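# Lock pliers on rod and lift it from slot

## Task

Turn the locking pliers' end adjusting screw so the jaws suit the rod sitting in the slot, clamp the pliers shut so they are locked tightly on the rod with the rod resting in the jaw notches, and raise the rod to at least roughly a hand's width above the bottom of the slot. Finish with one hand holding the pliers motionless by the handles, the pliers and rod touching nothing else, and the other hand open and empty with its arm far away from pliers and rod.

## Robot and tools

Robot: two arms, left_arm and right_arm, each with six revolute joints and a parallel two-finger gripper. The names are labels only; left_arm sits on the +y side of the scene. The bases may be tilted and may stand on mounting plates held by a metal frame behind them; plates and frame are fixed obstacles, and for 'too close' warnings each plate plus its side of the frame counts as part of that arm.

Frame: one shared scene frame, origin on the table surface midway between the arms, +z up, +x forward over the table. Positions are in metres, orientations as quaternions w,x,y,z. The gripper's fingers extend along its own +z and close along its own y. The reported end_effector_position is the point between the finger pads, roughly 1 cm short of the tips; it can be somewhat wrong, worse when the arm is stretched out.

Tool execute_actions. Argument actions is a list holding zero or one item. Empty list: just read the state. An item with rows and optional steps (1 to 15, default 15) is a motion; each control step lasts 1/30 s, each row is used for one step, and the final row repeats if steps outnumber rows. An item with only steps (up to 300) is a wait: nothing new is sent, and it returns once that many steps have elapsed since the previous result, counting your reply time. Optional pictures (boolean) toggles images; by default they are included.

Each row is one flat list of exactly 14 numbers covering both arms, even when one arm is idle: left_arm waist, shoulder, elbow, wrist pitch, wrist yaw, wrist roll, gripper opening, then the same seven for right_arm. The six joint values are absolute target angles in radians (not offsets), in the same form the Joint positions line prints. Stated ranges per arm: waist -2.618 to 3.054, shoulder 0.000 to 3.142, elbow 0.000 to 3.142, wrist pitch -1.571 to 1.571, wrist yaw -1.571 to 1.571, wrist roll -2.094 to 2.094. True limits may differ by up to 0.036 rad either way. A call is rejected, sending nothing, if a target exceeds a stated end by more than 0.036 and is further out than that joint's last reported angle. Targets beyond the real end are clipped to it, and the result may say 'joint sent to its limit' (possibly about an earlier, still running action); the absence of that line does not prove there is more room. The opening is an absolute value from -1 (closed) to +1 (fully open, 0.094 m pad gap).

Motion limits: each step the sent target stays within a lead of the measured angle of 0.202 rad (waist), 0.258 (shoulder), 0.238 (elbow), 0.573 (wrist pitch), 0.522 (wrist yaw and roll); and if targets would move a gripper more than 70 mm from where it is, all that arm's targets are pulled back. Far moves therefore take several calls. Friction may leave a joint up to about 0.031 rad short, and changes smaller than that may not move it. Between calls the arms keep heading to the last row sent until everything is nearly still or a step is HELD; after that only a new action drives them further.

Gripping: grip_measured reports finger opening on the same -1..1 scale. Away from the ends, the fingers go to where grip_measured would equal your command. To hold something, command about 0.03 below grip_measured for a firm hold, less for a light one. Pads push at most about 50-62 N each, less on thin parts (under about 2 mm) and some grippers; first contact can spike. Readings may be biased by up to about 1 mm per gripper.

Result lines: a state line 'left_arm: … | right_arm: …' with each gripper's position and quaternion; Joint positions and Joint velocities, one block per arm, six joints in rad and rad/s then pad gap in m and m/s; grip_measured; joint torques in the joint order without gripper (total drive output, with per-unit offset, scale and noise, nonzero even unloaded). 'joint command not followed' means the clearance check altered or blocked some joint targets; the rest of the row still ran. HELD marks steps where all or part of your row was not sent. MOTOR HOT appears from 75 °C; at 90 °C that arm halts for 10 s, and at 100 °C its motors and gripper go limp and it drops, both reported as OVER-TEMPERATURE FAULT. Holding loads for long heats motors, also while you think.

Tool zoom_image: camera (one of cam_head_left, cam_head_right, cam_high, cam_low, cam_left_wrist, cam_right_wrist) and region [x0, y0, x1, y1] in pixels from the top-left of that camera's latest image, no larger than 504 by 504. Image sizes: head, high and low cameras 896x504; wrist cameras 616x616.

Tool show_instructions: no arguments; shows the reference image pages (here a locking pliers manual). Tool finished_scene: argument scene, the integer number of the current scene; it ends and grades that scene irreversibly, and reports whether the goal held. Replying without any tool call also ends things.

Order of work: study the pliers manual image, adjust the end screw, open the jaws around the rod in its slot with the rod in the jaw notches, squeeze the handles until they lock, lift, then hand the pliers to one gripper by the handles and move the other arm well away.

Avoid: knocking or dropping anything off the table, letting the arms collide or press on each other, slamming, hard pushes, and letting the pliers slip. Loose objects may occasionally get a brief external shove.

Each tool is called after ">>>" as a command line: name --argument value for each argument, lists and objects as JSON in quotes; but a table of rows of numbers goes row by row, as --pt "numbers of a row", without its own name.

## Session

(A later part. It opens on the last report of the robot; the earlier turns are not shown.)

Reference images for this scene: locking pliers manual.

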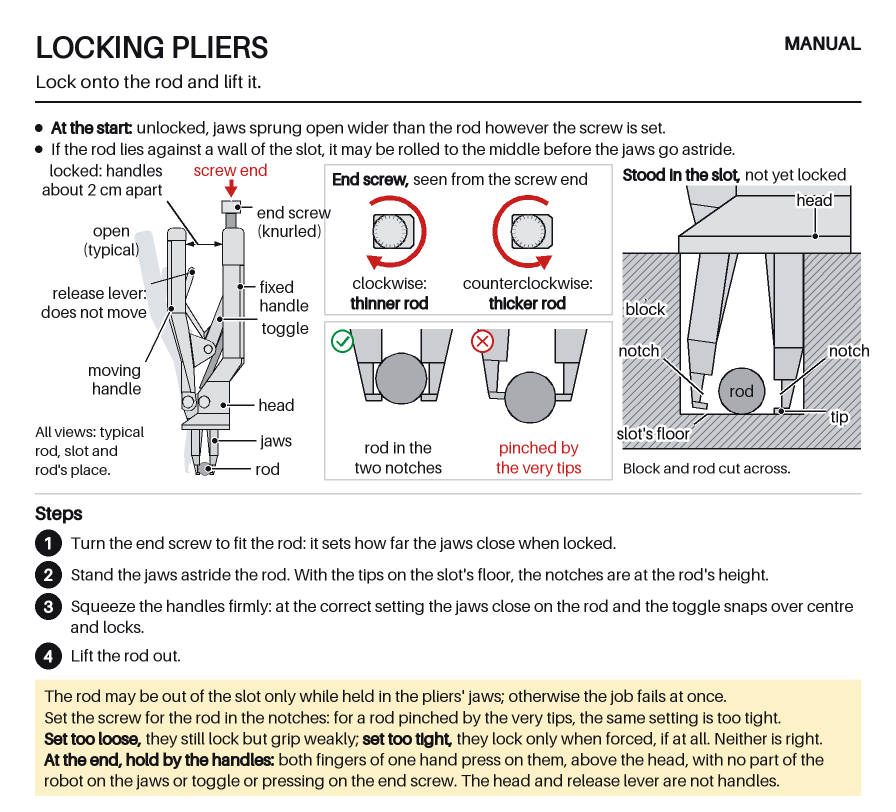

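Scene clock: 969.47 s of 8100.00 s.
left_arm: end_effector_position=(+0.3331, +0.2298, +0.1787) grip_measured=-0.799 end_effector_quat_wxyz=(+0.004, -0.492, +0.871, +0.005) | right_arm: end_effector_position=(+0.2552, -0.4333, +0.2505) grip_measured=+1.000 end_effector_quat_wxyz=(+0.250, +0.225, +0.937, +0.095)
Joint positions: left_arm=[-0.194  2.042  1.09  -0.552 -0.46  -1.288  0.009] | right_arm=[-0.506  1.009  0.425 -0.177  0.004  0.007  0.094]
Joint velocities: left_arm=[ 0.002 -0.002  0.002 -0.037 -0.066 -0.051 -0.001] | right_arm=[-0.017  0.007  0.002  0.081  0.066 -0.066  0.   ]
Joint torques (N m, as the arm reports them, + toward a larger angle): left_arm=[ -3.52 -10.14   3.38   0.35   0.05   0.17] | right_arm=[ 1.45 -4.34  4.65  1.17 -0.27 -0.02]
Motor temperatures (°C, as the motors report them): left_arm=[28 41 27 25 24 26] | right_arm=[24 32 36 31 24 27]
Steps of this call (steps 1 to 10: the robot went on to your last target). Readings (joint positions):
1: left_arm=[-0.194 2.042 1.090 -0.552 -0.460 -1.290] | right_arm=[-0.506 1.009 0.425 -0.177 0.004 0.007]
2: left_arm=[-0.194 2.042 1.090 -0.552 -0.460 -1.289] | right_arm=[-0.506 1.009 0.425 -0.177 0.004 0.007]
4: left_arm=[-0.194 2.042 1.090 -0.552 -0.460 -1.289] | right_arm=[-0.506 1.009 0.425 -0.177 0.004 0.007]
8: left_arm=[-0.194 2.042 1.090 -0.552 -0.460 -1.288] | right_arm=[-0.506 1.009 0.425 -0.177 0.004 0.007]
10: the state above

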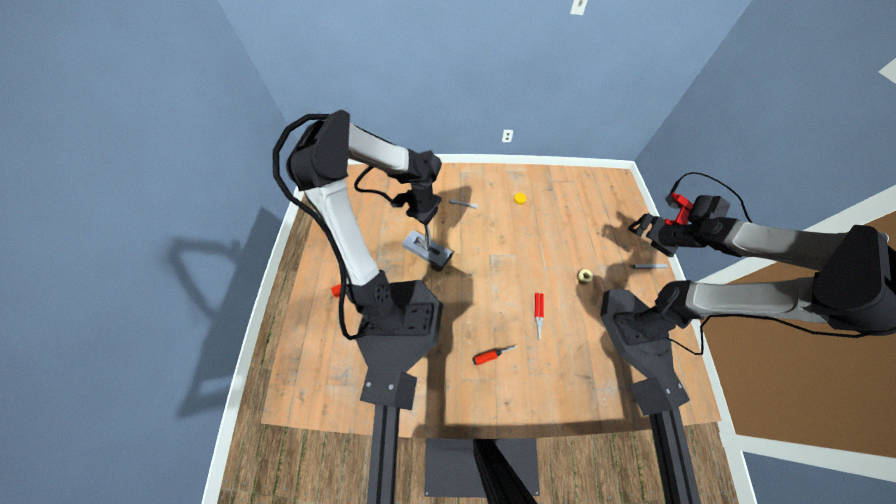

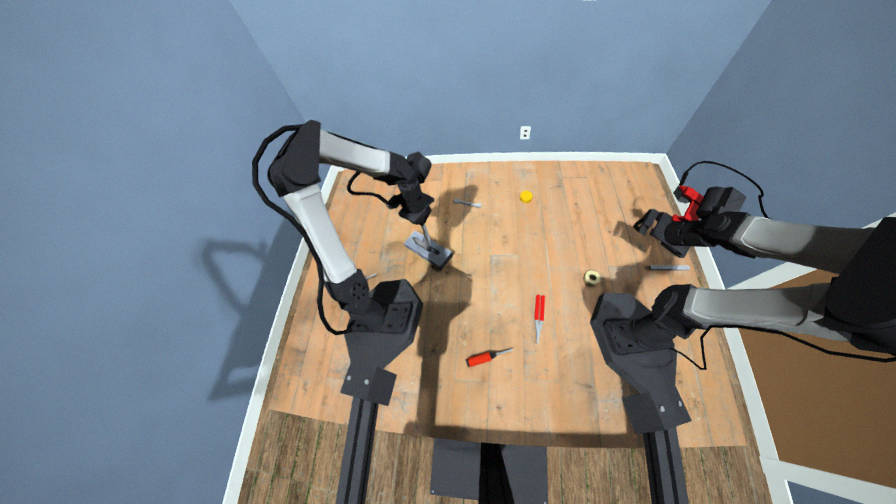

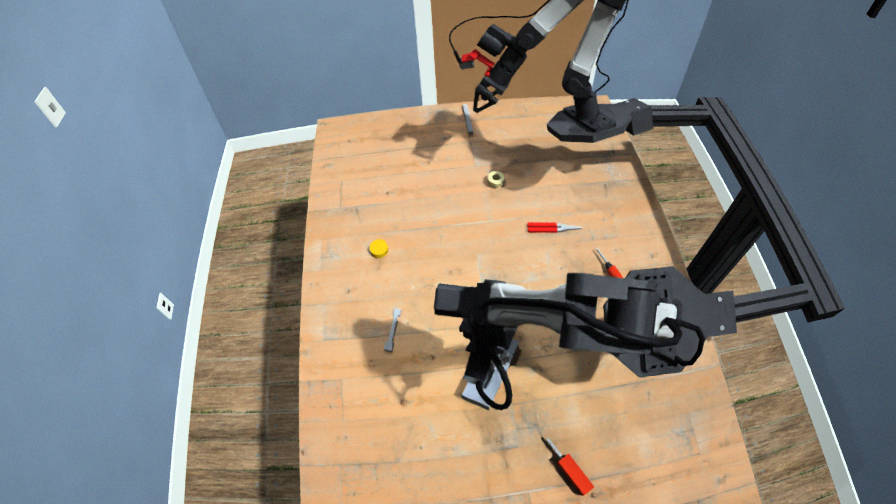

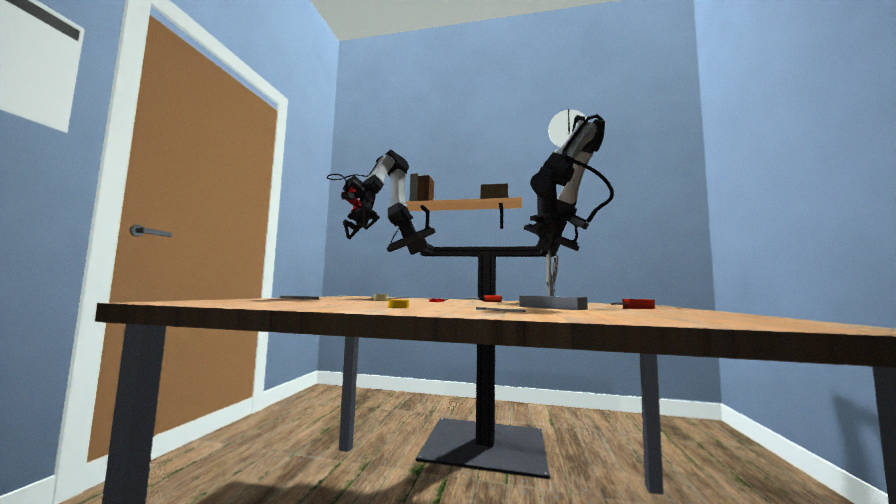

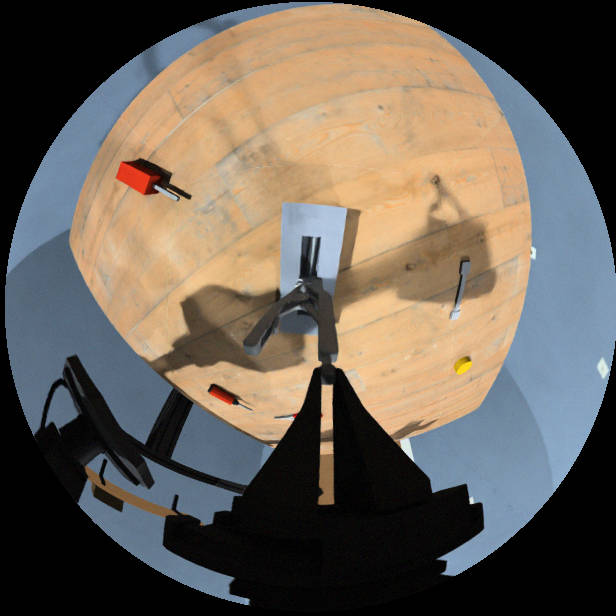

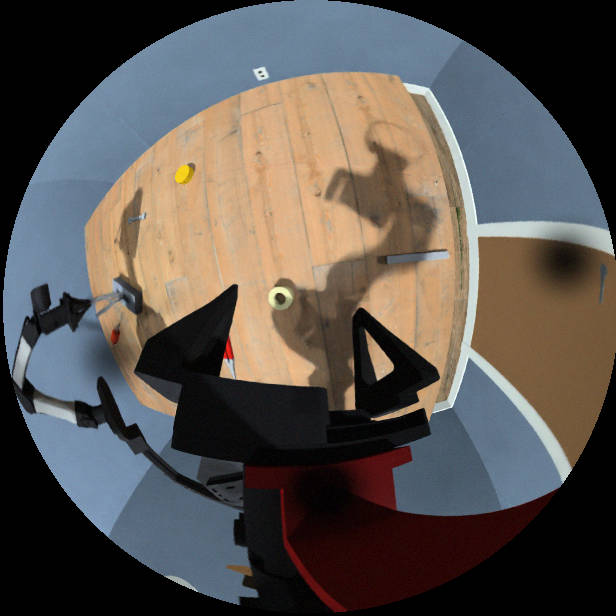

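Better. Release slowly.

>>> execute_actions --actions '[{"rows":[[-0.18,2.056,1.072,-0.55,-0.455,-1.28,-0.803,-0.5,1,0.4,-0.2,0,0,1],[-0.18,2.056,1.072,-0.55,-0.455,-1.28,-0.8,-0.5,1,0.4,-0.2,0,0,1],[-0.18,2.056,1.072,-0.55,-0.455,-1.28,-0.797,-0.5,1,0.4,-0.2,0,0,1],[-0.18,2.056,1.072,-0.55,-0.455,-1.28,-0.794,-0.5,1,0.4,-0.2,0,0,1],[-0.18,2.056,1.072,-0.55,-0.455,-1.28,-0.79,-0.5,1,0.4,-0.2,0,0,1],[-0.18,2.056,1.072,-0.55,-0.455,-1.28,-0.785,-0.5,1,0.4,-0.2,0,0,1],[-0.18,2.056,1.072,-0.55,-0.455,-1.28,-0.78,-0.5,1,0.4,-0.2,0,0,1],[-0.18,2.056,1.072,-0.55,-0.455,-1.28,-0.77,-0.5,1,0.4,-0.2,0,0,1],[-0.18,2.056,1.072,-0.55,-0.455,-1.28,-0.75,-0.5,1,0.4,-0.2,0,0,1],[-0.18,2.056,1.072,-0.55,-0.455,-1.28,-0.72,-0.5,1,0.4,-0.2,0,0,1],[-0.18,2.056,1.072,-0.55,-0.455,-1.28,-0.68,-0.5,1,0.4,-0.2,0,0,1],[-0.18,2.056,1.072,-0.55,-0.455,-1.28,-0.62,-0.5,1,0.4,-0.2,0,0,1],[-0.18,2.056,1.072,-0.55,-0.455,-1.28,-0.55,-0.5,1,0.4,-0.2,0,0,1]],"steps":15}]' --pictures false

>>> execute_actions --actions '[{"steps":15}]'

>>> zoom_image --camera "cam_low" --region '[500, 220, 610, 320]'

>>> zoom_image --camera "cam_left_wrist" --region '[200, 190, 430, 420]'

Scene clock: 982.73 s of 8100.00 s.
left_arm: end_effector_position=(+0.3331, +0.2298, +0.1787) grip_measured=-0.554 end_effector_quat_wxyz=(+0.004, -0.492, +0.871, +0.005) | right_arm: end_effector_position=(+0.2552, -0.4333, +0.2505) grip_measured=+1.000 end_effector_quat_wxyz=(+0.250, +0.225, +0.937, +0.095)
Joint positions: left_arm=[-0.194  2.042  1.09  -0.552 -0.46  -1.286  0.021] | right_arm=[-0.506  1.009  0.425 -0.177  0.004  0.007  0.094]
Joint velocities: left_arm=[-0.007  0.012 -0.022 -0.022 -0.066 -0.007  0.004] | right_arm=[-0.007 -0.022  0.007 -0.022  0.022 -0.007  0.   ]
Joint torques (N m, as the arm reports them, + toward a larger angle): left_arm=[ -3.5  -10.05   3.48   0.36  -0.03   0.16] | right_arm=[ 1.56 -4.22  4.71  1.17 -0.23 -0.03]
Motor temperatures (°C, as the motors report them): left_arm=[28 41 27 25 24 26] | right_arm=[24 32 36 31 24 27]
Steps of this call (steps 1 to 15: the robot went on to your last target; steps 16 to 383: nothing new was sent; steps 384 to 398: all 15 steps of this action). Readings (joint positions):
384: left_arm=[-0.194 2.042 1.090 -0.552 -0.460 -1.287] | right_arm=[-0.506 1.009 0.425 -0.177 0.004 0.007]
385: left_arm=[-0.194 2.042 1.090 -0.552 -0.460 -1.287] | right_arm=[-0.506 1.009 0.425 -0.177 0.004 0.007]
387: left_arm=[-0.194 2.042 1.090 -0.552 -0.460 -1.287] | right_arm=[-0.506 1.009 0.425 -0.177 0.004 0.007]
391: left_arm=[-0.194 2.042 1.090 -0.552 -0.460 -1.287] | right_arm=[-0.506 1.009 0.425 -0.177 0.004 0.007]
398: the state above

Scene clock: 983.23 s of 8100.00 s.
left_arm: end_effector_position=(+0.3331, +0.2298, +0.1787) grip_measured=-0.552 end_effector_quat_wxyz=(+0.004, -0.492, +0.871, +0.005) | right_arm: end_effector_position=(+0.2552, -0.4333, +0.2505) grip_measured=+1.000 end_effector_quat_wxyz=(+0.250, +0.225, +0.937, +0.095)
Joint positions: left_arm=[-0.194  2.042  1.09  -0.552 -0.46  -1.286  0.021] | right_arm=[-0.506  1.009  0.425 -0.177  0.004  0.007  0.094]
Joint velocities: left_arm=[-0.007  0.007  0.002  0.022 -0.066 -0.095 -0.   ] | right_arm=[-0.017 -0.012 -0.002 -0.007  0.037 -0.022  0.   ]
Joint torques (N m, as the arm reports them, + toward a larger angle): left_arm=[ -3.51 -10.16   3.38   0.36  -0.03   0.16] | right_arm=[ 1.49 -4.34  4.81  1.19 -0.25 -0.02]
Motor temperatures (°C, as the motors report them): left_arm=[28 41 27 25 24 26] | right_arm=[24 32 36 31 24 27]
Steps of this call (steps 1 to 15: the robot went on to your last target). Readings (joint positions):
1: left_arm=[-0.194 2.042 1.090 -0.552 -0.460 -1.286] | right_arm=[-0.506 1.009 0.425 -0.177 0.004 0.007]
2: left_arm=[-0.194 2.042 1.090 -0.552 -0.460 -1.286] | right_arm=[-0.506 1.009 0.425 -0.177 0.004 0.007]
4: left_arm=[-0.194 2.042 1.090 -0.552 -0.460 -1.286] | right_arm=[-0.506 1.009 0.425 -0.177 0.004 0.007]
8: left_arm=[-0.194 2.042 1.090 -0.552 -0.460 -1.286] | right_arm=[-0.506 1.009 0.425 -0.177 0.004 0.007]
15: the state above
All arms were judged still, so your last target was given up. Only a new action makes them travel on or press farther. Fingers that are still opening or closing keep moving.

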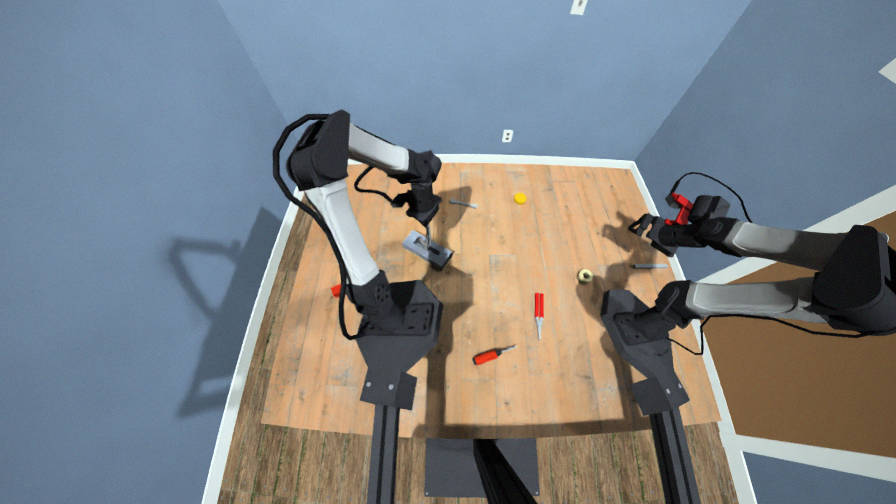

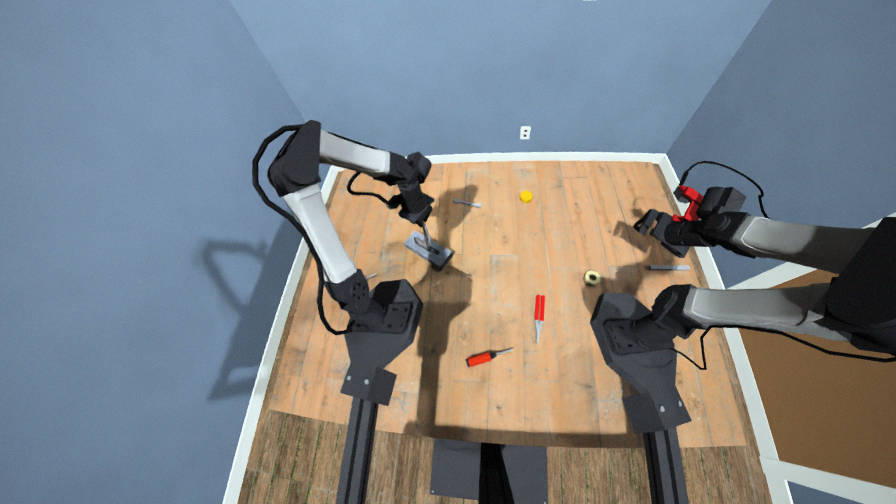

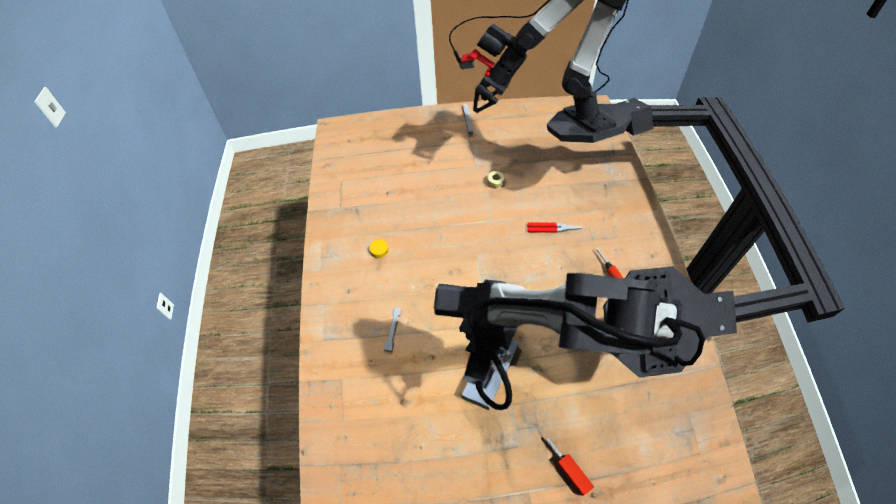

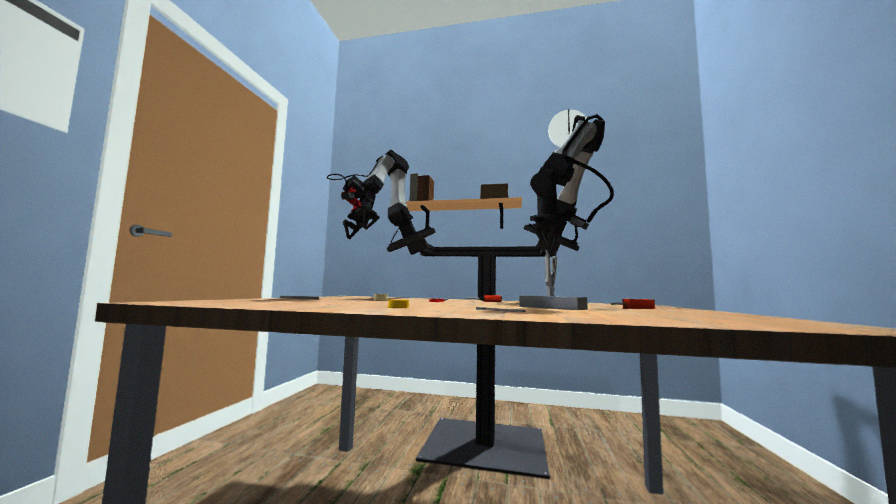

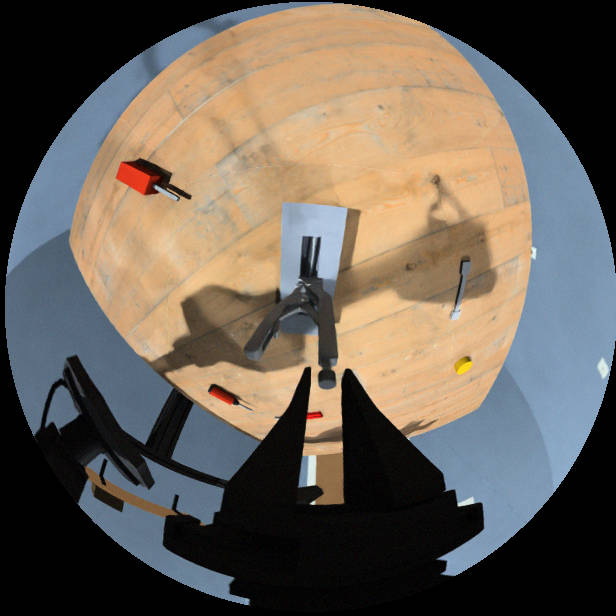

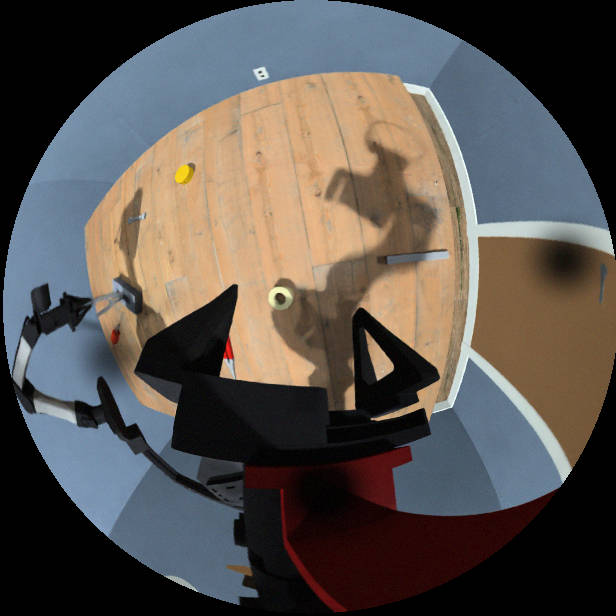

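Region (500, 220, 610, 320) of cam_low's 896x504 image, scaled by 4.582, with more detail than that image has; it fills the top 458 rows of this view, and the rest is white.

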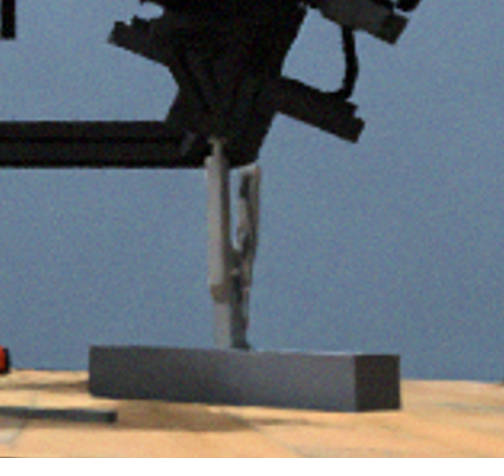

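Region (200, 190, 430, 420) of cam_left_wrist's 616x616 image, scaled by 2.191, with more detail than that image has.

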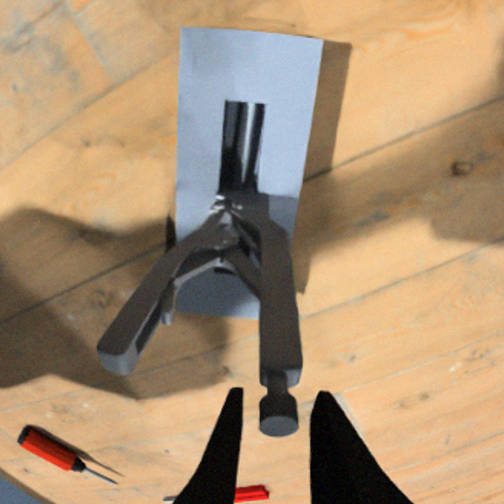

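>>> execute_actions --actions '[{"rows":[[-0.2,2.03,1.09,-0.6,-0.455,-1.28,-0.5,-0.5,1,0.4,-0.2,0,0,1],[-0.21,2.015,1.1,-0.63,-0.455,-1.28,-0.45,-0.5,1,0.4,-0.2,0,0,1],[-0.22,2.0,1.105,-0.65,-0.455,-1.28,-0.4,-0.5,1,0.4,-0.2,0,0,1],[-0.225,1.985,1.11,-0.665,-0.455,-1.28,-0.3,-0.5,1,0.4,-0.2,0,0,1],[-0.23,1.975,1.112,-0.665,-0.455,-1.28,-0.2,-0.5,1,0.4,-0.2,0,0,1],[-0.235,1.97,1.112,-0.665,-0.455,-1.28,0,-0.5,1,0.4,-0.2,0,0,1],[-0.235,1.97,1.112,-0.665,-0.455,-1.28,0.3,-0.5,1,0.4,-0.2,0,0,1],[-0.235,1.97,1.112,-0.665,-0.455,-1.28,0.6,-0.5,1,0.4,-0.2,0,0,1],[-0.235,1.97,1.112,-0.665,-0.455,-1.28,1,-0.5,1,0.4,-0.2,0,0,1]],"steps":15}]' --pictures false

>>> execute_actions --actions '[{"rows":[[-0.23,1.955,1.08,-0.63,-0.45,-1.25,1,-0.5,1,0.4,-0.2,0,0,1],[-0.225,1.94,1.06,-0.61,-0.45,-1.25,1,-0.5,1,0.4,-0.2,0,0,1],[-0.22,1.93,1.04,-0.6,-0.45,-1.25,1,-0.5,1,0.4,-0.2,0,0,1],[-0.21,1.92,1.02,-0.59,-0.45,-1.25,1,-0.5,1,0.4,-0.2,0,0,1],[-0.205,1.905,1.0,-0.58,-0.45,-1.25,1,-0.5,1,0.4,-0.2,0,0,1],[-0.197,1.893,0.977,-0.58,-0.45,-1.25,1,-0.5,1,0.4,-0.2,0,0,1]],"steps":15}]' --pictures false

>>> execute_actions --actions '[{"steps":10}]'

Scene clock: 997.17 s of 8100.00 s.
left_arm: end_effector_position=(+0.3305, +0.2300, +0.2060) grip_measured=+1.000 end_effector_quat_wxyz=(+0.005, -0.475, +0.880, +0.003) | right_arm: end_effector_position=(+0.2552, -0.4333, +0.2505) grip_measured=+1.000 end_effector_quat_wxyz=(+0.250, +0.225, +0.937, +0.095)
Joint positions: left_arm=[-0.229  1.971  1.101 -0.646 -0.46  -1.286  0.094] | right_arm=[-0.506  1.009  0.425 -0.177  0.004  0.007  0.094]
Joint velocities: left_arm=[-0.002  0.002 -0.007 -0.081  0.037 -0.095  0.   ] | right_arm=[-0.017  0.007 -0.022 -0.022  0.022 -0.022  0.   ]
Joint torques (N m, as the arm reports them, + toward a larger angle): left_arm=[ -4.89 -11.13   6.36   0.22  -0.03   0.17] | right_arm=[ 1.38 -4.33  4.81  1.18 -0.19 -0.02]
Motor temperatures (°C, as the motors report them): left_arm=[28 41 27 25 24 26] | right_arm=[24 32 36 31 24 27]
Steps of this call (steps 1 to 403: nothing new was sent; steps 404 to 418: all 15 steps of this action). Readings (joint positions):
404: left_arm=[-0.194 2.042 1.090 -0.555 -0.460 -1.286] | right_arm=[-0.506 1.009 0.425 -0.177 0.004 0.007]
405: left_arm=[-0.194 2.040 1.090 -0.564 -0.460 -1.286] | right_arm=[-0.506 1.009 0.425 -0.177 0.004 0.007]
407: left_arm=[-0.200 2.025 1.090 -0.594 -0.460 -1.286] | right_arm=[-0.506 1.009 0.425 -0.177 0.004 0.007]
411: left_arm=[-0.224 1.979 1.094 -0.631 -0.460 -1.286] | right_arm=[-0.506 1.009 0.425 -0.177 0.004 0.007]
418: the state above

Scene clock: 997.67 s of 8100.00 s.
left_arm: end_effector_position=(+0.3124, +0.2418, +0.2041) grip_measured=+1.000 end_effector_quat_wxyz=(+0.007, -0.473, +0.881, +0.001) | right_arm: end_effector_position=(+0.2552, -0.4333, +0.2505) grip_measured=+1.000 end_effector_quat_wxyz=(+0.250, +0.225, +0.937, +0.095)
Joint positions: left_arm=[-0.21   1.9    0.996 -0.596 -0.459 -1.257  0.094] | right_arm=[-0.506  1.009  0.425 -0.177  0.004  0.007  0.094]
Joint velocities: left_arm=[-0.032 -0.012 -0.007  0.051  0.022  0.007  0.   ] | right_arm=[-0.012  0.002  0.007  0.007 -0.066  0.007  0.   ]
Joint torques (N m, as the arm reports them, + toward a larger angle): left_arm=[ -3.22 -10.93   3.6    0.45   0.01   0.16] | right_arm=[ 1.37 -4.36  4.73  1.15 -0.25 -0.02]
Motor temperatures (°C, as the motors report them): left_arm=[28 41 27 25 24 26] | right_arm=[24 32 36 31 24 27]
Steps of this call (steps 1 to 15: all 15 steps of this action). Readings (joint positions):
1: left_arm=[-0.229 1.971 1.101 -0.646 -0.460 -1.282] | right_arm=[-0.506 1.009 0.425 -0.177 0.004 0.007]
2: left_arm=[-0.229 1.968 1.097 -0.640 -0.460 -1.277] | right_arm=[-0.506 1.009 0.425 -0.177 0.004 0.007]
4: left_arm=[-0.229 1.949 1.073 -0.622 -0.459 -1.269] | right_arm=[-0.506 1.009 0.425 -0.177 0.004 0.007]
8: left_arm=[-0.218 1.903 1.007 -0.605 -0.459 -1.262] | right_arm=[-0.506 1.009 0.425 -0.177 0.004 0.007]
15: the state above

Scene clock: 998.00 s of 8100.00 s.
left_arm: end_effector_position=(+0.3134, +0.2415, +0.2041) grip_measured=+1.000 end_effector_quat_wxyz=(+0.008, -0.474, +0.881, -0.000) | right_arm: end_effector_position=(+0.2552, -0.4333, +0.2505) grip_measured=+1.000 end_effector_quat_wxyz=(+0.250, +0.225, +0.937, +0.095)
Joint positions: left_arm=[-0.21   1.9    0.996 -0.591 -0.459 -1.256  0.094] | right_arm=[-0.506  1.009  0.425 -0.177  0.004  0.007  0.094]
Joint velocities: left_arm=[ 0.002  0.002  0.007 -0.051 -0.007  0.022  0.   ] | right_arm=[ 0.007 -0.012 -0.002  0.007 -0.022 -0.007  0.   ]
Joint torques (N m, as the arm reports them, + toward a larger angle): left_arm=[ -3.18 -10.96   3.61   0.46   0.03   0.15] | right_arm=[ 1.3  -4.32  4.91  1.17 -0.22 -0.04]
Motor temperatures (°C, as the motors report them): left_arm=[28 41 27 25 24 26] | right_arm=[24 32 36 31 24 27]
Steps of this call (steps 1 to 10: the robot went on to your last target). Readings (joint positions):
1: left_arm=[-0.210 1.900 0.996 -0.594 -0.459 -1.257] | right_arm=[-0.506 1.009 0.425 -0.177 0.004 0.007]
2: left_arm=[-0.210 1.900 0.996 -0.594 -0.459 -1.257] | right_arm=[-0.506 1.009 0.425 -0.177 0.004 0.007]
4: left_arm=[-0.210 1.900 0.996 -0.593 -0.459 -1.257] | right_arm=[-0.506 1.009 0.425 -0.177 0.004 0.007]
8: left_arm=[-0.210 1.900 0.996 -0.591 -0.459 -1.257] | right_arm=[-0.506 1.009 0.425 -0.177 0.004 0.007]
10: the state above

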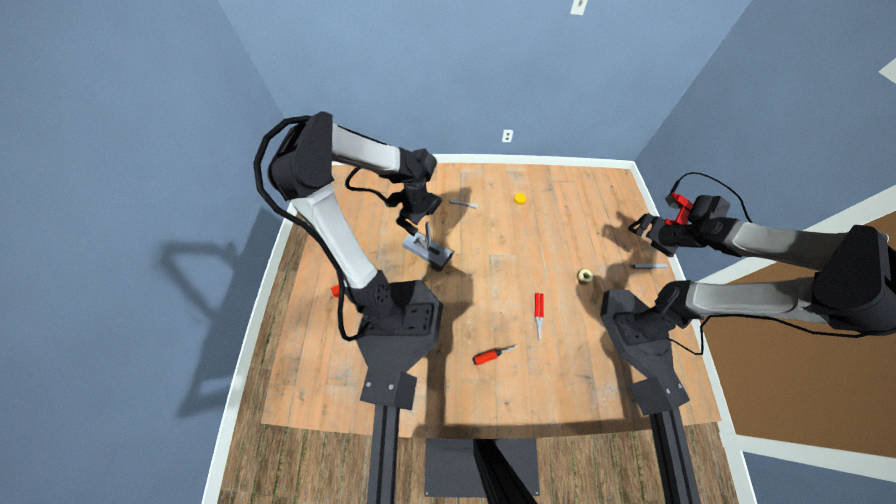

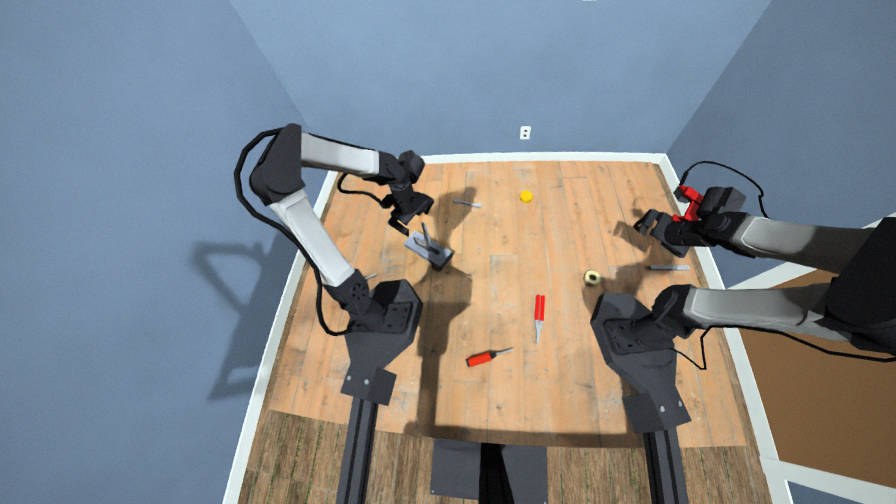

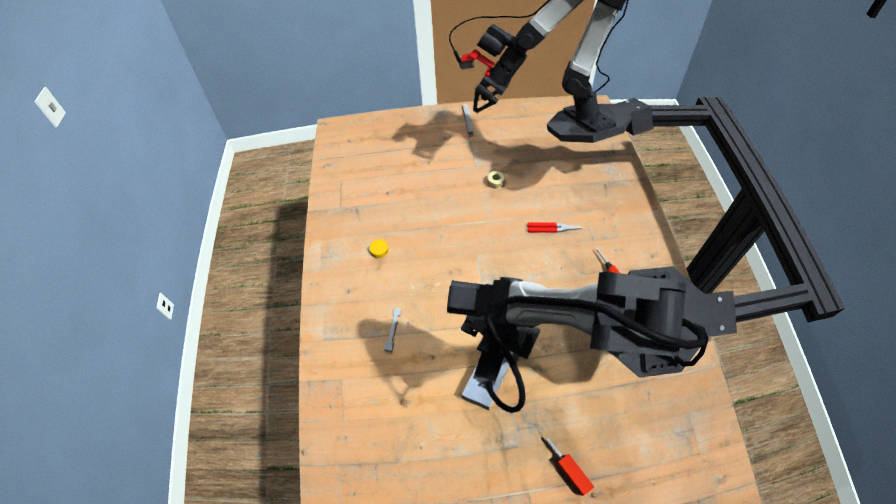

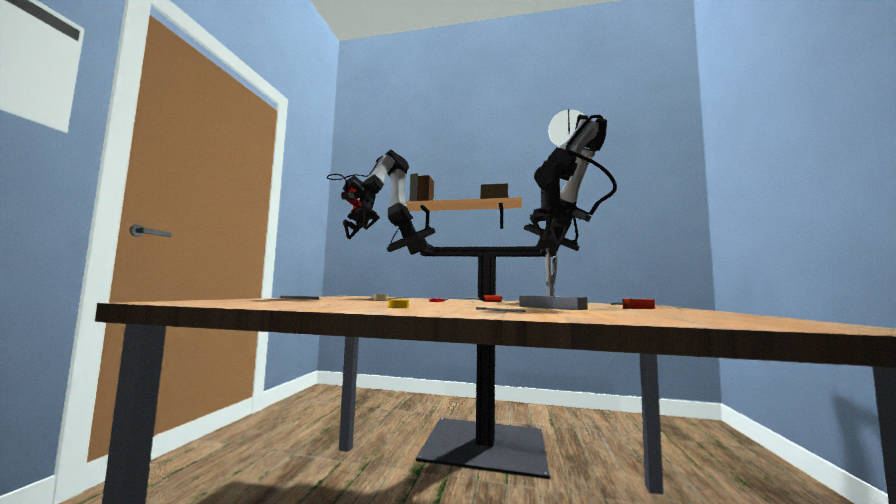

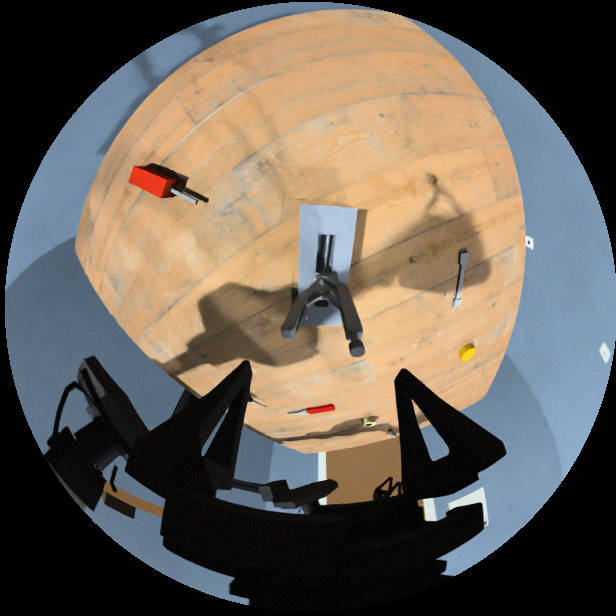

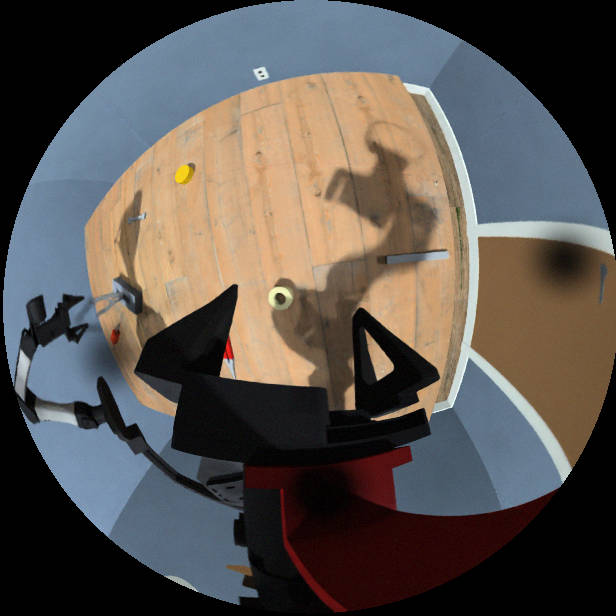

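>>> execute_actions --actions '[{"rows":[[-0.195,1.915,0.977,-0.55,-0.44,-1.22,1,-0.5,1,0.4,-0.2,0,0,1],[-0.192,1.921,0.975,-0.535,-0.44,-1.22,1,-0.5,1,0.4,-0.2,0,0,1],[-0.189,1.927,0.973,-0.525,-0.44,-1.22,1,-0.5,1,0.4,-0.2,0,0,1],[-0.186,1.933,0.971,-0.515,-0.44,-1.21,1,-0.5,1,0.4,-0.2,0,0,1],[-0.183,1.939,0.969,-0.505,-0.44,-1.21,1,-0.5,1,0.4,-0.2,0,0,1],[-0.18,1.945,0.967,-0.496,-0.44,-1.2,1,-0.5,1,0.4,-0.2,0,0,1],[-0.177,1.951,0.965,-0.487,-0.44,-1.2,1,-0.5,1,0.4,-0.2,0,0,1],[-0.174,1.957,0.963,-0.478,-0.44,-1.19,1,-0.5,1,0.4,-0.2,0,0,1],[-0.171,1.963,0.961,-0.469,-0.44,-1.19,1,-0.5,1,0.4,-0.2,0,0,1],[-0.168,1.969,0.959,-0.46,-0.44,-1.18,1,-0.5,1,0.4,-0.2,0,0,1],[-0.165,1.975,0.957,-0.451,-0.44,-1.18,1,-0.5,1,0.4,-0.2,0,0,1],[-0.162,1.981,0.955,-0.442,-0.44,-1.17,1,-0.5,1,0.4,-0.2,0,0,1],[-0.159,1.987,0.953,-0.433,-0.44,-1.17,1,-0.5,1,0.4,-0.2,0,0,1],[-0.156,1.993,0.951,-0.424,-0.44,-1.16,1,-0.5,1,0.4,-0.2,0,0,1],[-0.153,1.999,0.949,-0.415,-0.437,-1.16,1,-0.5,1,0.4,-0.2,0,0,1]],"steps":15}]' --pictures false

>>> execute_actions --actions '[{"rows":[[-0.15,2.005,0.947,-0.406,-0.437,-1.15,1,-0.5,1,0.4,-0.2,0,0,1],[-0.147,2.011,0.945,-0.397,-0.437,-1.15,1,-0.5,1,0.4,-0.2,0,0,1],[-0.144,2.017,0.943,-0.388,-0.437,-1.145,1,-0.5,1,0.4,-0.2,0,0,1],[-0.141,2.023,0.941,-0.379,-0.437,-1.145,1,-0.5,1,0.4,-0.2,0,0,1],[-0.138,2.029,0.94,-0.37,-0.437,-1.145,1,-0.5,1,0.4,-0.2,0,0,1],[-0.135,2.035,0.938,-0.361,-0.437,-1.145,1,-0.5,1,0.4,-0.2,0,0,1],[-0.132,2.041,0.936,-0.352,-0.437,-1.145,1,-0.5,1,0.4,-0.2,0,0,1],[-0.129,2.047,0.935,-0.343,-0.437,-1.145,1,-0.5,1,0.4,-0.2,0,0,1],[-0.126,2.053,0.933,-0.335,-0.437,-1.145,1,-0.5,1,0.4,-0.2,0,0,1],[-0.123,2.059,0.932,-0.331,-0.437,-1.145,1,-0.5,1,0.4,-0.2,0,0,1],[-0.12,2.065,0.93,-0.331,-0.437,-1.145,1,-0.5,1,0.4,-0.2,0,0,1],[-0.117,2.07,0.929,-0.331,-0.437,-1.145,1,-0.5,1,0.4,-0.2,0,0,1],[-0.114,2.075,0.927,-0.331,-0.437,-1.145,1,-0.5,1,0.4,-0.2,0,0,1]],"steps":15}]' --pictures false

>>> execute_actions --actions '[{"rows":[[-0.114,2.075,0.927,-0.331,-0.437,-1.145,0.9,-0.5,1,0.4,-0.2,0,0,1],[-0.114,2.075,0.927,-0.331,-0.437,-1.145,0.8,-0.5,1,0.4,-0.2,0,0,1],[-0.114,2.075,0.927,-0.331,-0.437,-1.145,0.7,-0.5,1,0.4,-0.2,0,0,1]],"steps":15}]'

Scene clock: 1016.07 s of 8100.00 s.
left_arm: end_effector_position=(+0.3183, +0.2389, +0.1771) grip_measured=+1.000 end_effector_quat_wxyz=(+0.012, -0.463, +0.886, -0.007) | right_arm: end_effector_position=(+0.2552, -0.4333, +0.2505) grip_measured=+1.000 end_effector_quat_wxyz=(+0.250, +0.225, +0.937, +0.095)
Joint positions: left_arm=[-0.174  1.971  0.973 -0.463 -0.451 -1.185  0.094] | right_arm=[-0.506  1.009  0.425 -0.177  0.004  0.007  0.094]
Joint velocities: left_arm=[ 0.076  0.164 -0.056  0.271  0.022  0.037  0.   ] | right_arm=[ 0.002 -0.022  0.012  0.022  0.022 -0.022  0.   ]
Joint torques (N m, as the arm reports them, + toward a larger angle): left_arm=[-3.06 -9.    3.09  0.51  0.07  0.16] | right_arm=[ 1.42 -4.47  4.85  1.14 -0.24 -0.06]
Motor temperatures (°C, as the motors report them): left_arm=[28 41 27 25 24 26] | right_arm=[24 32 36 31 24 27]
Steps of this call (steps 1 to 15: the robot went on to your last target; steps 16 to 527: nothing new was sent; steps 528 to 542: all 15 steps of this action). Readings (joint positions):
528: left_arm=[-0.210 1.900 0.996 -0.588 -0.458 -1.252] | right_arm=[-0.506 1.009 0.425 -0.177 0.004 0.007]
529: left_arm=[-0.210 1.900 0.996 -0.582 -0.456 -1.247] | right_arm=[-0.506 1.009 0.425 -0.177 0.004 0.007]
531: left_arm=[-0.209 1.903 0.996 -0.563 -0.455 -1.238] | right_arm=[-0.506 1.009 0.425 -0.177 0.004 0.007]
535: left_arm=[-0.196 1.925 0.994 -0.524 -0.453 -1.219] | right_arm=[-0.506 1.009 0.425 -0.177 0.004 0.007]
542: the state above

Scene clock: 1016.57 s of 8100.00 s.
left_arm: end_effector_position=(+0.3137, +0.2406, +0.1456) grip_measured=+1.000 end_effector_quat_wxyz=(+0.007, -0.467, +0.884, -0.001) | right_arm: end_effector_position=(+0.2552, -0.4333, +0.2505) grip_measured=+1.000 end_effector_quat_wxyz=(+0.250, +0.225, +0.937, +0.095)
Joint positions: left_arm=[-0.13   2.055  0.948 -0.351 -0.448 -1.153  0.094] | right_arm=[-0.506  1.009  0.425 -0.177  0.004  0.007  0.094]
Joint velocities: left_arm=[ 0.046  0.076 -0.061  0.007  0.037 -0.081  0.   ] | right_arm=[-0.012 -0.017 -0.017 -0.051 -0.037  0.007  0.   ]
Joint torques (N m, as the arm reports them, + toward a larger angle): left_arm=[-3.3  -9.61  2.53  0.53  0.05  0.18] | right_arm=[ 1.43 -4.39  4.84  1.2  -0.29 -0.03]
Motor temperatures (°C, as the motors report them): left_arm=[28 41 27 25 24 26] | right_arm=[24 32 36 31 24 27]
Steps of this call (steps 1 to 15: all 15 steps of this action). Readings (joint positions):
1: left_arm=[-0.171 1.977 0.971 -0.454 -0.451 -1.180] | right_arm=[-0.506 1.009 0.425 -0.177 0.004 0.007]
2: left_arm=[-0.168 1.983 0.969 -0.446 -0.450 -1.175] | right_arm=[-0.506 1.009 0.425 -0.177 0.004 0.007]
4: left_arm=[-0.162 1.994 0.965 -0.428 -0.450 -1.167] | right_arm=[-0.506 1.009 0.425 -0.177 0.004 0.007]
8: left_arm=[-0.150 2.018 0.959 -0.392 -0.449 -1.157] | right_arm=[-0.506 1.009 0.425 -0.177 0.004 0.007]
15: the state above

Scene clock: 1017.07 s of 8100.00 s.
left_arm: end_effector_position=(+0.3137, +0.2405, +0.1440) grip_measured=+0.702 end_effector_quat_wxyz=(+0.007, -0.467, +0.884, -0.001) | right_arm: end_effector_position=(+0.2552, -0.4333, +0.2505) grip_measured=+1.000 end_effector_quat_wxyz=(+0.250, +0.225, +0.937, +0.095)
Joint positions: left_arm=[-0.128  2.059  0.946 -0.342 -0.448 -1.151  0.08 ] | right_arm=[-0.506  1.009  0.425 -0.177  0.004  0.007  0.094]
Joint velocities: left_arm=[-0.002 -0.002 -0.007 -0.066 -0.007 -0.037  0.   ] | right_arm=[ 0.007  0.002 -0.007 -0.022 -0.037 -0.007  0.   ]
Joint torques (N m, as the arm reports them, + toward a larger angle): left_arm=[-3.26 -9.42  2.48  0.48  0.05  0.16] | right_arm=[ 1.35 -4.22  4.72  1.18 -0.2  -0.03]
Motor temperatures (°C, as the motors report them): left_arm=[28 41 27 25 24 26] | right_arm=[24 32 36 31 24 27]
Steps of this call (steps 1 to 15: all 15 steps of this action). Readings (joint positions):
1: left_arm=[-0.129 2.058 0.947 -0.350 -0.448 -1.153] | right_arm=[-0.506 1.009 0.425 -0.177 0.004 0.007]
2: left_arm=[-0.128 2.059 0.946 -0.350 -0.448 -1.152] | right_arm=[-0.506 1.009 0.425 -0.177 0.004 0.007]
4: left_arm=[-0.128 2.059 0.946 -0.348 -0.448 -1.152] | right_arm=[-0.506 1.009 0.425 -0.177 0.004 0.007]
8: left_arm=[-0.128 2.059 0.946 -0.344 -0.448 -1.152] | right_arm=[-0.506 1.009 0.425 -0.177 0.004 0.007]
15: the state above

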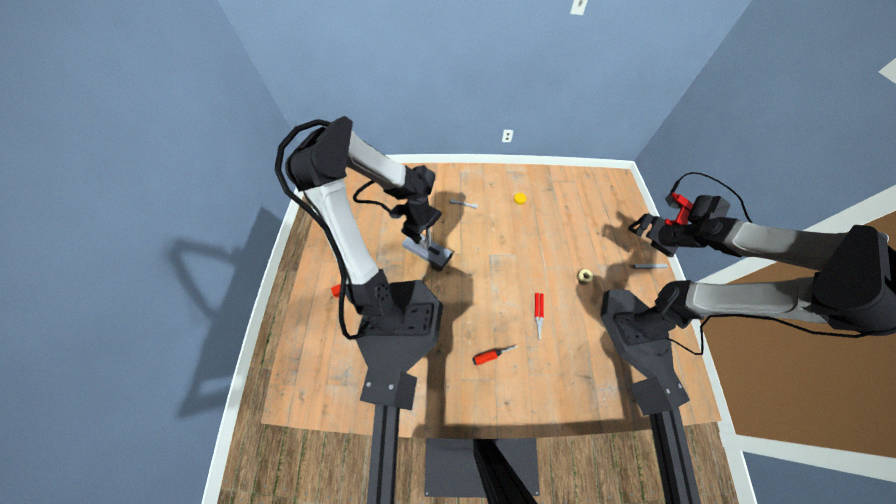

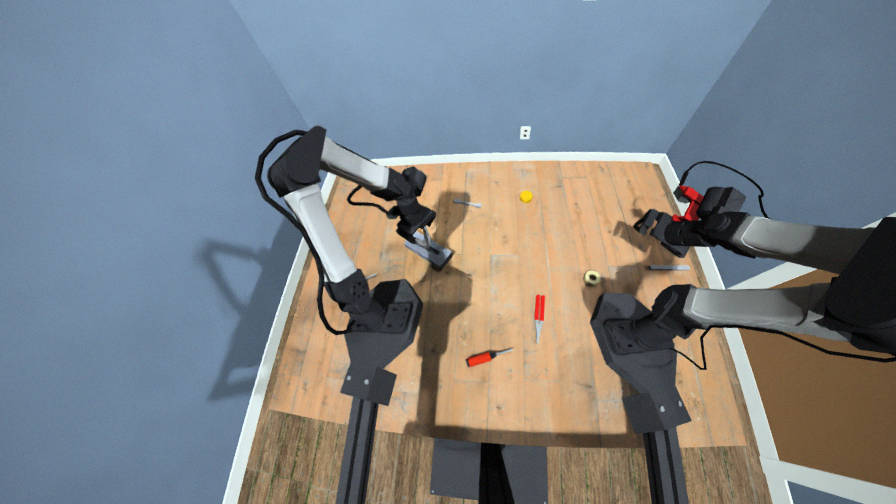

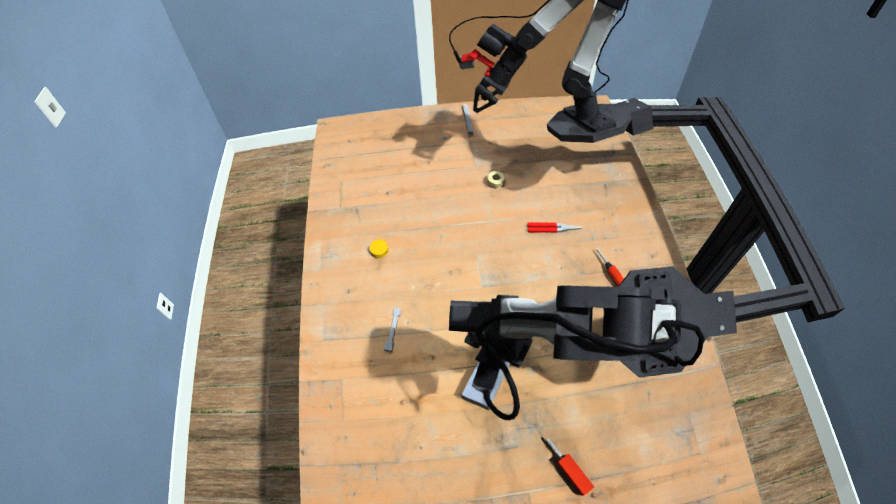

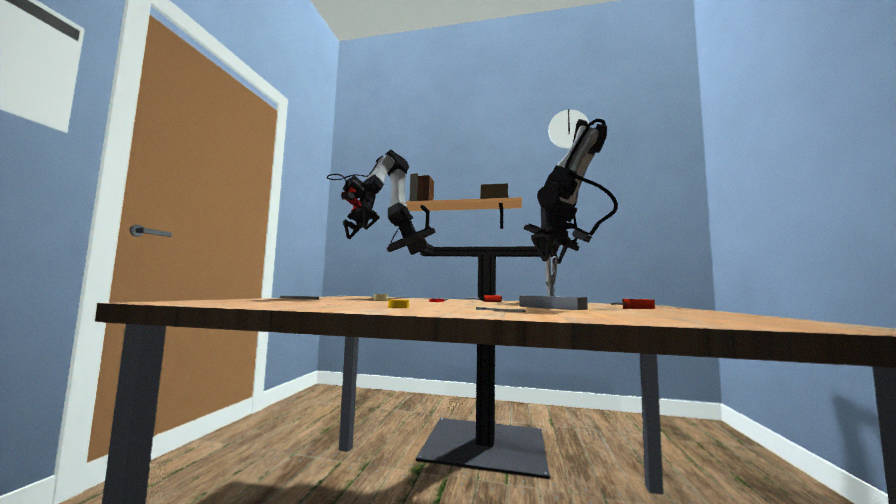

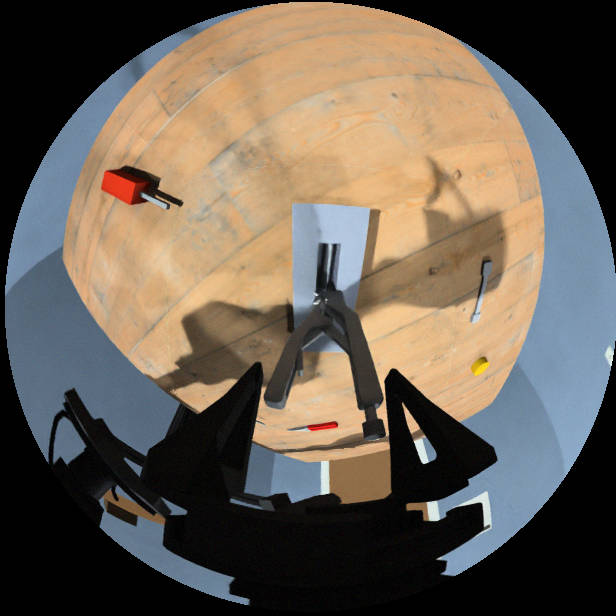

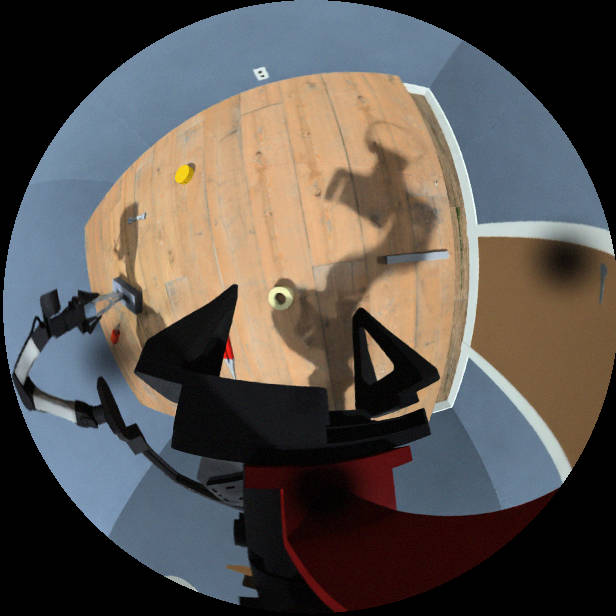

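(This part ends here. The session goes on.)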